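# Push protruding rack drive blanks home, skipping yellow-stickered ones

## Task

Every drive blank that protrudes from the rack's front must be pushed in until it bottoms out and latches. Blanks with a yellow sticker are the exception and must stay untouched. The rack is loose, so it may tilt at most a little (more is a failure) and must finish where it began. A blank counts only if it stays in without the robot holding it.

## Robot and tools

Robot: one arm with six joints (waist, shoulder, elbow, forearm roll, wrist pitch, wrist roll) and a two-finger gripper. The only camera is cam_wrist (896x504), mounted on the hand. Knocking or placing anything off the table is a failure.

Frames. Results report poses in the scene frame: origin on the table top under the arm's base, +z up, +y to the left when facing along +x. end_effector_position is in metres, orientation is end_effector_quat_wxyz, and velocities are m/s and rad/s. The base may be slightly tilted, and the printed hand position can be off, more so at long reach. The gripper frame: fingers point along its +z, and they open and close along its y. The reported point sits between the closed pads; closed fingertips extend about 33 mm past it (9 mm when fully open). Closing pushes the tips roughly 24 mm further out, so keep clearance from surfaces.

The row (used by both motion tools): nine numbers, each in [-1, 1], ordered dx, dy, dz, rx, ry, rz, position, force_limit, speed. The first six are an offset, not an absolute pose, expressed in the gripper's own axes. A value of 1.0 equals 0.6 m for dx..dz and 180 degrees for rx..rz; rx, ry, rz form a single rotation vector. position: +1 fully open (140 mm), about -0.8 where pads touch, -1 closes until blocked. force_limit: -1 about 14 N, 0 about 60 N, +1 about 107 N. speed (finger gap rate): -1 about 30 mm/s, 0 about 140, +1 about 250. For pushing, keep the fingers closed so the pads act as one blunt tip.

execute_actions(actions): a list of up to 15 actions run in sequence. Each action is a table of 1 to 15 rows, one per 1/30 s step; if fewer than 15, the last row repeats to fill the action. Every row in an action is measured from the gripper's measured pose at that action's start (for a call's first action, the pose in the latest result), not from the row before. Each step the command is clipped to within 70 mm and 16 degrees of the current pose, so big offsets need several actions; afterwards the arm travels only to the last clipped pose. An empty list just returns state and images.

move(target, speed, stop_force, blocking): target is one nine-number row, an offset from the pose shown in this scene's latest result, in gripper axes. The gripper follows a straight path lasting 0.5 to 10 s (cut off at 10 s) and turns the short way. speed is in m/s, 0.002 to 0.5, default 0.25; rotation is capped at twice that in rad/s. The path ignores obstacles and the real hand can lag, deviate or overshoot, especially near full stretch. stop_force (20 to 80 N, not in the first 0.2 s) halts the path when the estimated push against the motion rises by that amount for two steps; the hand then backs to where it was two steps earlier and holds. With it, and a very low speed, the target may lie well beyond the contact. Without it, aiming even slightly past a firm surface can trip a fault. Pressure just after stopping can exceed stop_force and usually settles within a second; faster moves hit harder. It is measured along the direction to target in the starting gripper axes, so it is unreliable on turning moves, and unavailable near stretched poses (move refused or abandoned). Omit it when backing away from something you press on. blocking=false returns after 0.5 s while the arm keeps going (not allowed with stop_force); poll with wait(0), and no other motion is accepted until its end is reported.

wait(seconds 0 to 10): lets time pass holding the last command; returns early if a running move ends. stop(): brakes a running move (needs room; fingers continue). zoom_image(camera "cam_wrist", region [x0, y0, x1, y1] in pixels, at most 504x504): enlarges part of the latest image, useful to spot yellow stickers and check blank alignment. finished_scene(scene): give the current scene's number; this is final and reports success, so first confirm every required blank is flush and the arm is clear.

Results: state line with pose, velocities, joint positions, joint torques (with per-unit offset, scale and noise), Flange force (estimated external force on the gripper, has error; "no reading" near singular poses), position_measured in counts (3 open, 230 pads touching), and object_status: 0 moving, 1 blocked while opening, 2 blocked while closing (a grip), 3 reached target or pads met. "Hand target" is where the controller is heading; "pose unreachable" means the clearance check (which counts the mount as arm) altered or blocked the command. A move adds a "move:" line: ending done, off_target, moving, held (last step blocked), contact (stop_force triggered; takes priority) or fault, the limits that acted (paced = pose clipped; held = some steps blocked, after which the arm may jump faster), and the distance to target.

Faults: contact torque at a joint's limit (waist and shoulder 312, elbow 147, the three wrist joints 41.4 N m) or 144 N on any part of the arm stops it for 10 s and drops the rest of the call; during the stop the arm yields. MOTOR HOT warns of heating from holding loads; reaching the limit brakes the arm (OVER-TEMPERATURE FAULT). Joint rate caps: 2.09 rad/s waist and shoulder, 3.14 elbow, 3.93 wrist joints, with 0.3 s ramp-up. The simulation keeps running while you compose replies, holding the last command.

Approach: locate protruding blanks and yellow stickers in images, align the closed fingertips with each blank's face, and push straight into the rack slowly with stop_force, watching that the rack does not slide or tilt. Then back off without stop_force and verify the blank stays flush. Avoid fast contacts, hard presses and sideways sweeps near the rack.

Each tool is called as name(argument=value, ...), one argument or row to a line, values as JSON.

## Session

execute_actions(
  actions=[],
)

Scene clock: 0.00 s.
end_effector_position=(+0.5288, -0.2703, +0.3282) position_measured=3 object_status=3 end_effector_quat_wxyz=(-0.051, +0.391, +0.566, +0.724) end_effector_velocity=(-0.000, -0.000, -0.001) end_effector_angular_velocity=(+0.001, +0.001, -0.000)
Joint positions: [-1.07   0.582  1.947  1.167  1.903  4.375]
Joint velocities: [-0.     0.001 -0.    -0.    -0.    -0.   ]
Joint torques (N m, as the joint torque sensors report them, + toward a larger angle): no reading
Flange force (N, the push that the arm receives, along the gripper's own x y z axes): no reading
Hand target: +0.529, -0.270, +0.328; -0.051, +0.391, +0.566, +0.724

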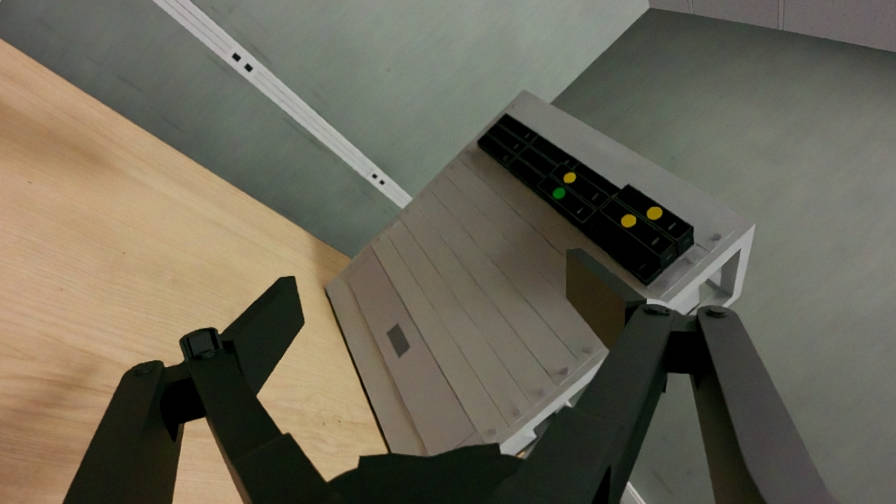

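move(
  target=[0.3728, 0.1473, 0.424, -0.299, -0.1614, 0.2499, 1, 0, 0.5],
  speed=0.35,
)

Scene clock: 18.57 s.
end_effector_position=(+0.5505, -0.0003, +0.5508) position_measured=3 object_status=3 end_effector_quat_wxyz=(+0.000, +0.707, +0.001, +0.707) end_effector_velocity=(+0.001, +0.000, -0.002) end_effector_angular_velocity=(+0.001, -0.000, -0.008)
Joint positions: [-0.186 -0.476  2.509  2.783  0.487  5.031]
Joint velocities: [ 0.015  0.004  0.002  0.05  -0.002 -0.045]
Joint torques (N m, as the joint torque sensors report them, + toward a larger angle): [ -0.19   4.78 -38.86  -3.13   1.53  -0.27]
Flange force (N, the push that the arm receives, along the gripper's own x y z axes): no reading
Hand target: +0.551, -0.000, +0.551; +0.001, +0.707, +0.001, +0.707
Off the commanded pose: 0.001 m, 0 deg.
move: done

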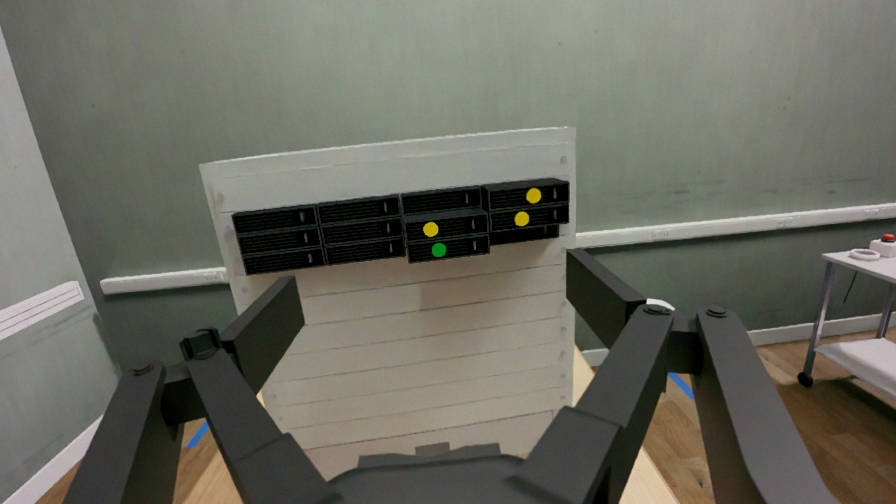

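zoom_image(
  camera="cam_wrist",
  region=[220, 165, 590, 285],
)

Region (220, 165, 590, 285) of cam_wrist's 896x504 image, scaled by 1.362, with more detail than that image has; it fills the top 163 rows of this view, and the rest is white.

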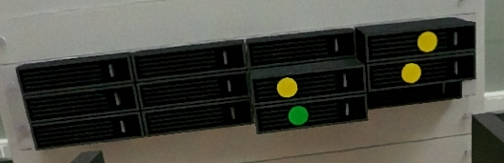

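move(
  target=[-0.088, 0.0245, 0.3158, 0, 0, -0.5, -1, 0, 0.5],
  speed=0.35,
)

Scene clock: 42.87 s.
end_effector_position=(+0.7400, -0.0149, +0.4978) position_measured=233 object_status=3 end_effector_quat_wxyz=(+0.500, +0.499, +0.501, +0.500) end_effector_velocity=(+0.000, -0.000, -0.000) end_effector_angular_velocity=(-0.000, +0.000, -0.001)
Joint positions: [-0.145 -0.017  2.315  2.955  0.734  3.279]
Joint velocities: [ 0.     0.001 -0.     0.002  0.    -0.002]
Joint torques (N m, as the joint torque sensors report them, + toward a larger angle): [ -3.76 -36.1  -32.98  -2.77   2.06  -0.39]
Flange force (N, the push that the arm receives, along the gripper's own x y z axes): [6.7 -5.3 9.5]
Hand target: +0.740, -0.015, +0.498; +0.500, +0.499, +0.501, +0.500
Off the commanded pose: 0.000 m, 0 deg.
move: done

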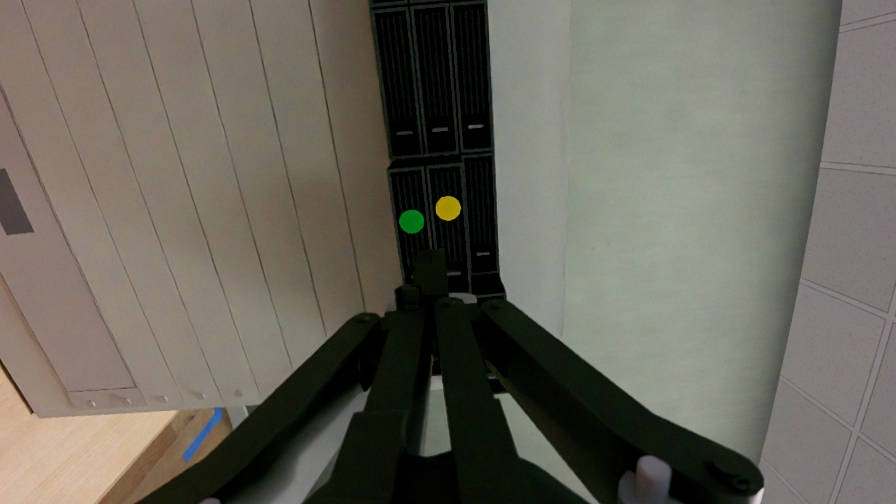

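zoom_image(
  camera="cam_wrist",
  region=[340, 0, 540, 310],
)

Region (340, 0, 540, 310) of cam_wrist's 896x504 image, scaled by 1.626, with more detail than that image has; it fills the left 325 columns of this view, and the rest is white.

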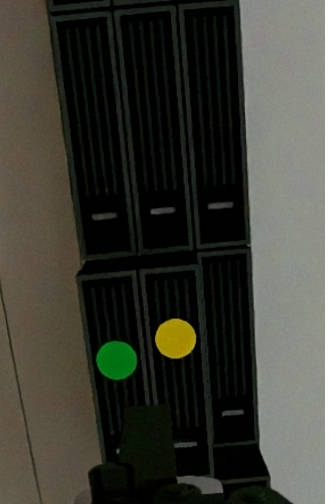

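move(
  target=[0, -0.0217, 0.05, 0, 0, 0, -1, 0, 0.5],
  speed=0.1,
)

zoom_image(
  camera="cam_wrist",
  region=[340, 130, 540, 310],
)

Scene clock: 54.33 s.
end_effector_position=(+0.7700, -0.0149, +0.4847) position_measured=233 object_status=3 end_effector_quat_wxyz=(+0.500, +0.499, +0.501, +0.500) end_effector_velocity=(+0.000, +0.000, -0.000) end_effector_angular_velocity=(-0.000, +0.000, +0.000)
Joint positions: [-0.136  0.05   2.278  2.973  0.762  3.263]
Joint velocities: [ 0.     0.001 -0.    -0.     0.    -0.   ]
Joint torques (N m, as the joint torque sensors report them, + toward a larger angle): [ -1.53 -42.2  -31.6   -2.65   2.23  -0.45]
Flange force (N, the push that the arm receives, along the gripper's own x y z axes): [1.1 -4.6 9.2]
Hand target: +0.770, -0.015, +0.485; +0.500, +0.499, +0.501, +0.500
Off the commanded pose: 0.000 m, 0 deg.
move: done

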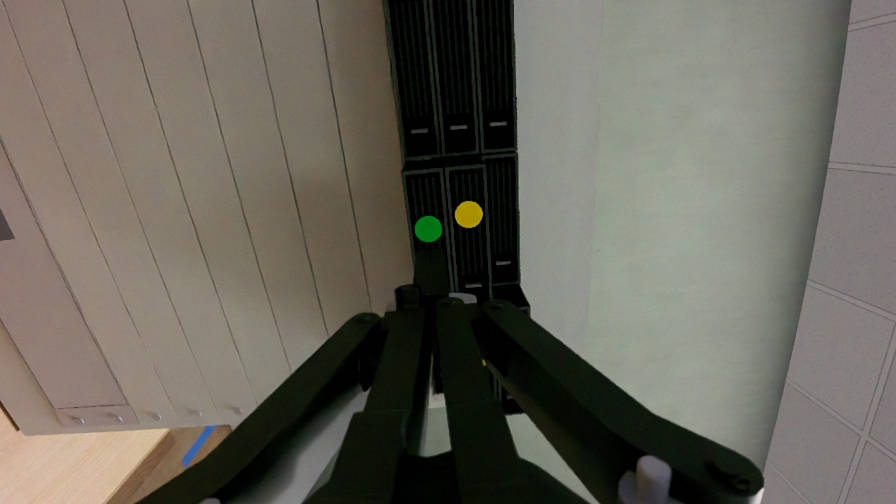

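Region (340, 130, 540, 310) of cam_wrist's 896x504 image, scaled by 2.520, with more detail than that image has; it fills the top 454 rows of this view, and the rest is white.

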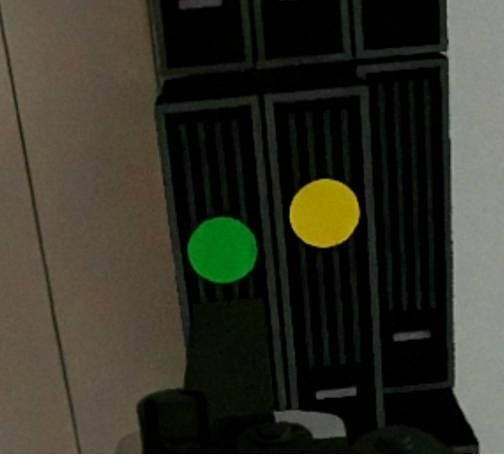

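move(
  target=[0, 0, 0.15, 0, 0, 0, -1, 0, 0.5],
  speed=0.025,
  stop_force=20,
)

Scene clock: 62.60 s.
end_effector_position=(+0.8547, -0.0146, +0.4845) position_measured=233 object_status=3 end_effector_quat_wxyz=(+0.500, +0.499, +0.501, +0.500) end_effector_velocity=(-0.002, -0.000, -0.001) end_effector_angular_velocity=(-0.001, +0.002, +0.000)
Joint positions: [-0.117  0.175  2.133  2.997  0.74   3.247]
Joint velocities: [-0.001 -0.001  0.003 -0.001 -0.    -0.   ]
Joint torques (N m, as the joint torque sensors report them, + toward a larger angle): [ -0.02 -42.97 -37.22  -2.85  -0.09  -0.36]
Flange force (N, the push that the arm receives, along the gripper's own x y z axes): [-1.4 3.1 -19.1]
Hand target: +0.854, -0.015, +0.485; +0.500, +0.499, +0.501, +0.500
Off the commanded pose: 0.005 m, 0 deg.
move: contact

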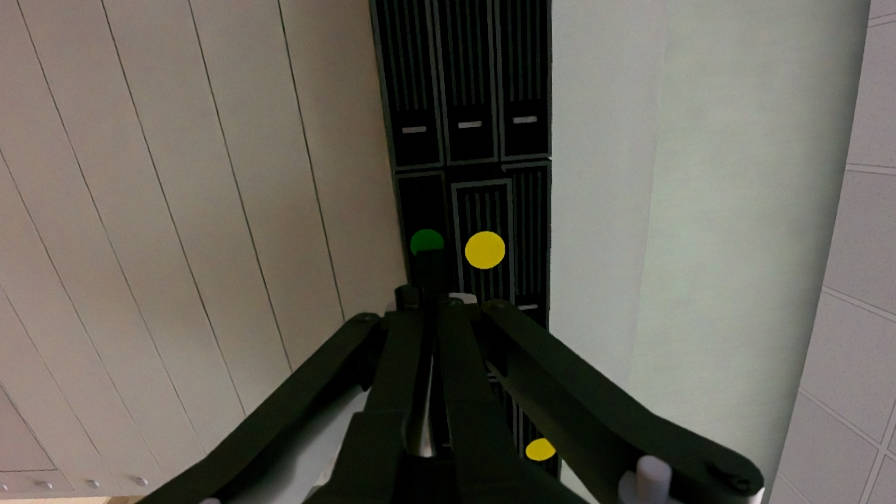

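execute_actions(
  actions=[
    [[0, 0, -0.015, 0, 0, 0, -1, 0, 0.5]],
    [[0.116, 0, 0, 0, 0, 0, -1, 0, 0.5]],
    [[0, 0, 0, 0, 0, 0, -1, 0, 0.5]],
  ],
)

move(
  target=[0, 0, 0.05, 0, 0, 0, -1, 0, 0.5],
  speed=0.01,
  stop_force=20,
)

Scene clock: 73.83 s.
end_effector_position=(+0.8456, +0.0549, +0.4846) position_measured=233 object_status=3 end_effector_quat_wxyz=(+0.500, +0.499, +0.501, +0.500) end_effector_velocity=(-0.000, +0.000, +0.001) end_effector_angular_velocity=(-0.001, -0.001, +0.001)
Joint positions: [0.016 0.166 2.144 3.196 0.737 3.1  ]
Joint velocities: [-0.    -0.001 -0.    -0.001  0.    -0.   ]
Joint torques (N m, as the joint torque sensors report them, + toward a larger angle): [ -2.13 -54.18 -31.2   -3.11   2.27   0.01]
Flange force (N, the push that the arm receives, along the gripper's own x y z axes): [4.6 -3.8 8.9]
Flange force at the end of the 1st action (N, along the gripper's axes at the end of the call): [1.5 -3.7 6.6]
Flange force at the end of the 2nd action (N, along the gripper's axes at the end of the call): [1.6 -2.7 5.3]
Hand target: +0.846, +0.055, +0.485; +0.500, +0.499, +0.501, +0.500
Off the commanded pose: 0.000 m, 0 deg.

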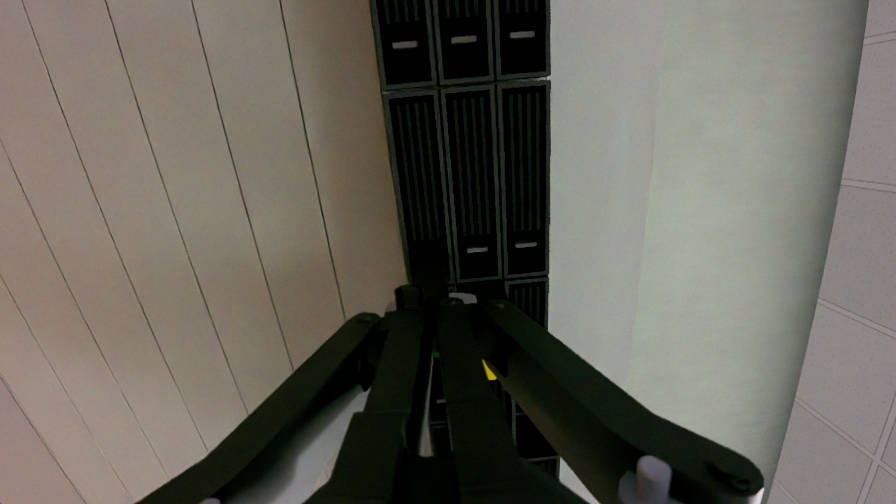

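Scene clock: 74.47 s.
end_effector_position=(+0.8489, +0.0551, +0.4846) position_measured=233 object_status=3 end_effector_quat_wxyz=(+0.500, +0.499, +0.501, +0.500) end_effector_velocity=(-0.002, -0.000, +0.000) end_effector_angular_velocity=(-0.000, +0.000, -0.000)
Joint positions: [0.016 0.17  2.138 3.195 0.736 3.1  ]
Joint velocities: [-0.    -0.003  0.003 -0.    -0.     0.   ]
Joint torques (N m, as the joint torque sensors report them, + toward a larger angle): [ -2.44 -42.98 -34.72  -3.24  -0.44  -0.52]
Flange force (N, the push that the arm receives, along the gripper's own x y z axes): [2.1 2.7 -14.8]
Hand target: +0.849, +0.055, +0.485; +0.500, +0.499, +0.501, +0.500
Off the commanded pose: 0.027 m, 0 deg.
move: contact

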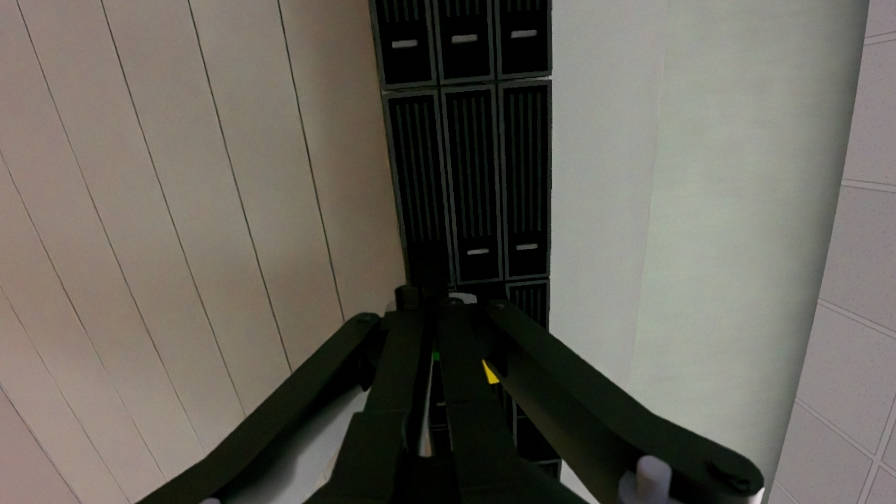

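execute_actions(
  actions=[
    [[0, 0, -0.02, 0, 0, 0, -1, 0, 0.5]],
    [[0.108, 0, 0, 0, 0, 0, -1, 0, 0.5]],
    [[0, 0, 0, 0, 0, 0, -1, 0, 0.5]],
  ],
)

move(
  target=[0, 0, 0.05, 0, 0, 0, -1, 0, 0.5],
  speed=0.01,
  stop_force=20,
)

Scene clock: 82.40 s.
end_effector_position=(+0.8368, +0.1198, +0.4846) position_measured=233 object_status=3 end_effector_quat_wxyz=(+0.500, +0.499, +0.501, +0.500) end_effector_velocity=(-0.000, -0.000, +0.000) end_effector_angular_velocity=(+0.000, -0.000, -0.000)
Joint positions: [0.143 0.169 2.14  3.382 0.75  2.963]
Joint velocities: [-0. -0.  0.  0.  0. -0.]
Joint torques (N m, as the joint torque sensors report them, + toward a larger angle): [ -2.47 -54.51 -30.71  -3.25   2.27  -0.4 ]
Flange force (N, the push that the arm receives, along the gripper's own x y z axes): [5.5 -5.3 9.3]
Flange force at the end of the 1st action (N, along the gripper's axes at the end of the call): [1.8 -4.9 7.9]
Flange force at the end of the 2nd action (N, along the gripper's axes at the end of the call): [2.4 -4.0 7.5]
Hand target: +0.837, +0.120, +0.485; +0.500, +0.499, +0.501, +0.500
Off the commanded pose: 0.000 m, 0 deg.

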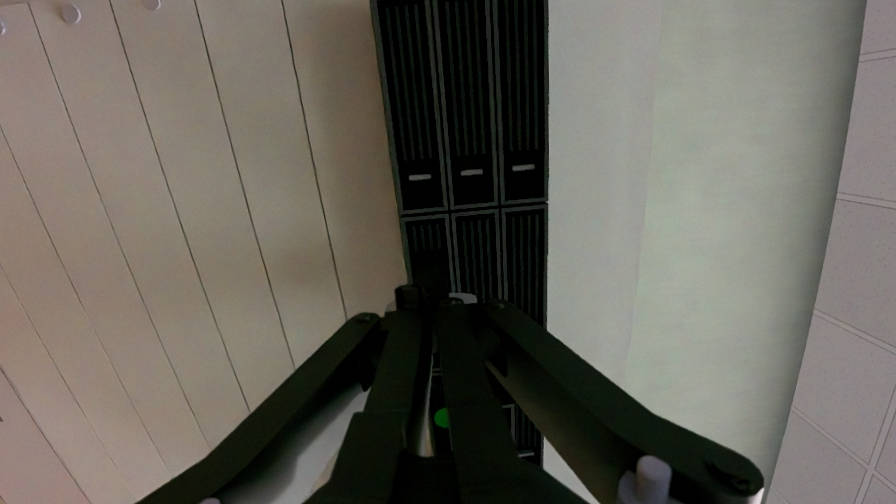

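Scene clock: 83.33 s.
end_effector_position=(+0.8430, +0.1198, +0.4845) position_measured=233 object_status=3 end_effector_quat_wxyz=(+0.500, +0.499, +0.501, +0.500) end_effector_velocity=(-0.002, -0.001, -0.001) end_effector_angular_velocity=(+0.002, +0.001, -0.002)
Joint positions: [0.141 0.177 2.129 3.379 0.748 2.964]
Joint velocities: [ 0.    -0.002  0.003  0.003  0.    -0.   ]
Joint torques (N m, as the joint torque sensors report them, + toward a larger angle): [ -9.5  -41.87 -38.34  -1.78  -0.05  -0.3 ]
Flange force (N, the push that the arm receives, along the gripper's own x y z axes): [8.1 0.2 -24.7]
Hand target: +0.843, +0.120, +0.485; +0.500, +0.499, +0.501, +0.500
Off the commanded pose: 0.024 m, 0 deg.
move: contact

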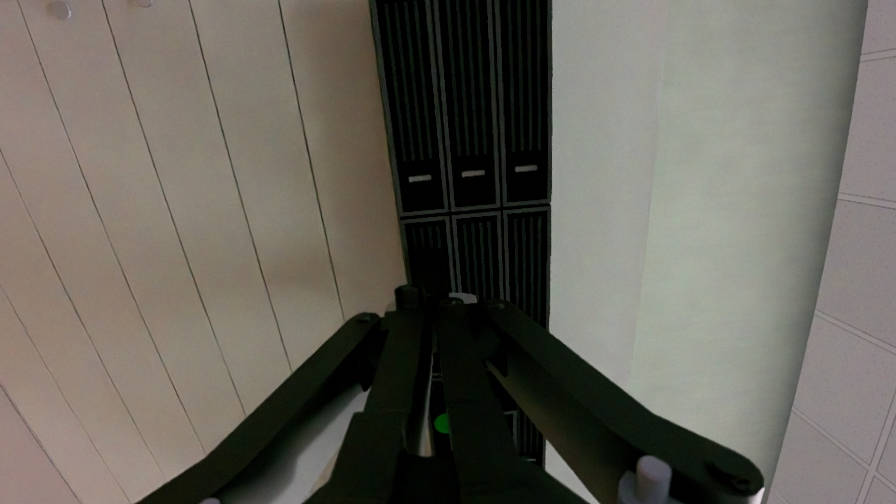

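move(
  target=[-0.1, 0.08, -0.4, 0, 0, 0.5, -1, 0, 0.5],
  speed=0.3,
)

zoom_image(
  camera="cam_wrist",
  region=[200, 120, 700, 320],
)

Scene clock: 91.90 s.
end_effector_position=(+0.6031, +0.0595, +0.5329) position_measured=233 object_status=3 end_effector_quat_wxyz=(+0.001, +0.707, +0.002, +0.707) end_effector_velocity=(-0.000, +0.000, +0.001) end_effector_angular_velocity=(+0.001, -0.001, +0.002)
Joint positions: [ 0.066 -0.316  2.465  3.3    0.582  4.578]
Joint velocities: [-0.002 -0.001  0.    -0.006 -0.     0.006]
Joint torques (N m, as the joint torque sensors report them, + toward a larger angle): [ -0.57  -7.19 -35.44  -3.2    2.11   0.01]
Flange force (N, the push that the arm receives, along the gripper's own x y z axes): no reading
Hand target: +0.603, +0.060, +0.533; +0.001, +0.707, +0.002, +0.707
Off the commanded pose: 0.000 m, 0 deg.
move: done

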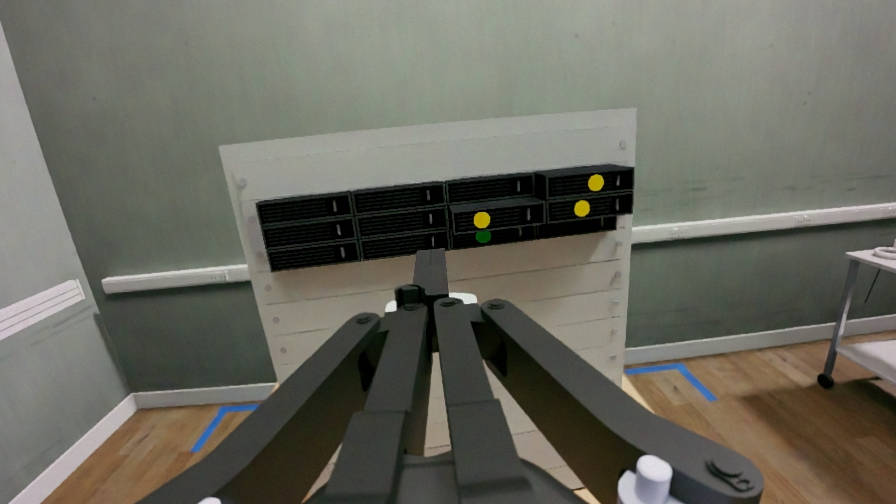

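Region (200, 120, 700, 320) of cam_wrist's 896x504 image, scaled by 1.008, with more detail than that image has; it fills the top 202 rows of this view, and the rest is white.

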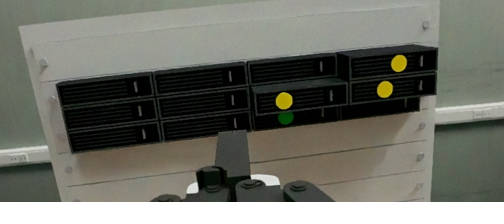

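finished_scene(
  scene=2,
)

The scene is finished: the task was done.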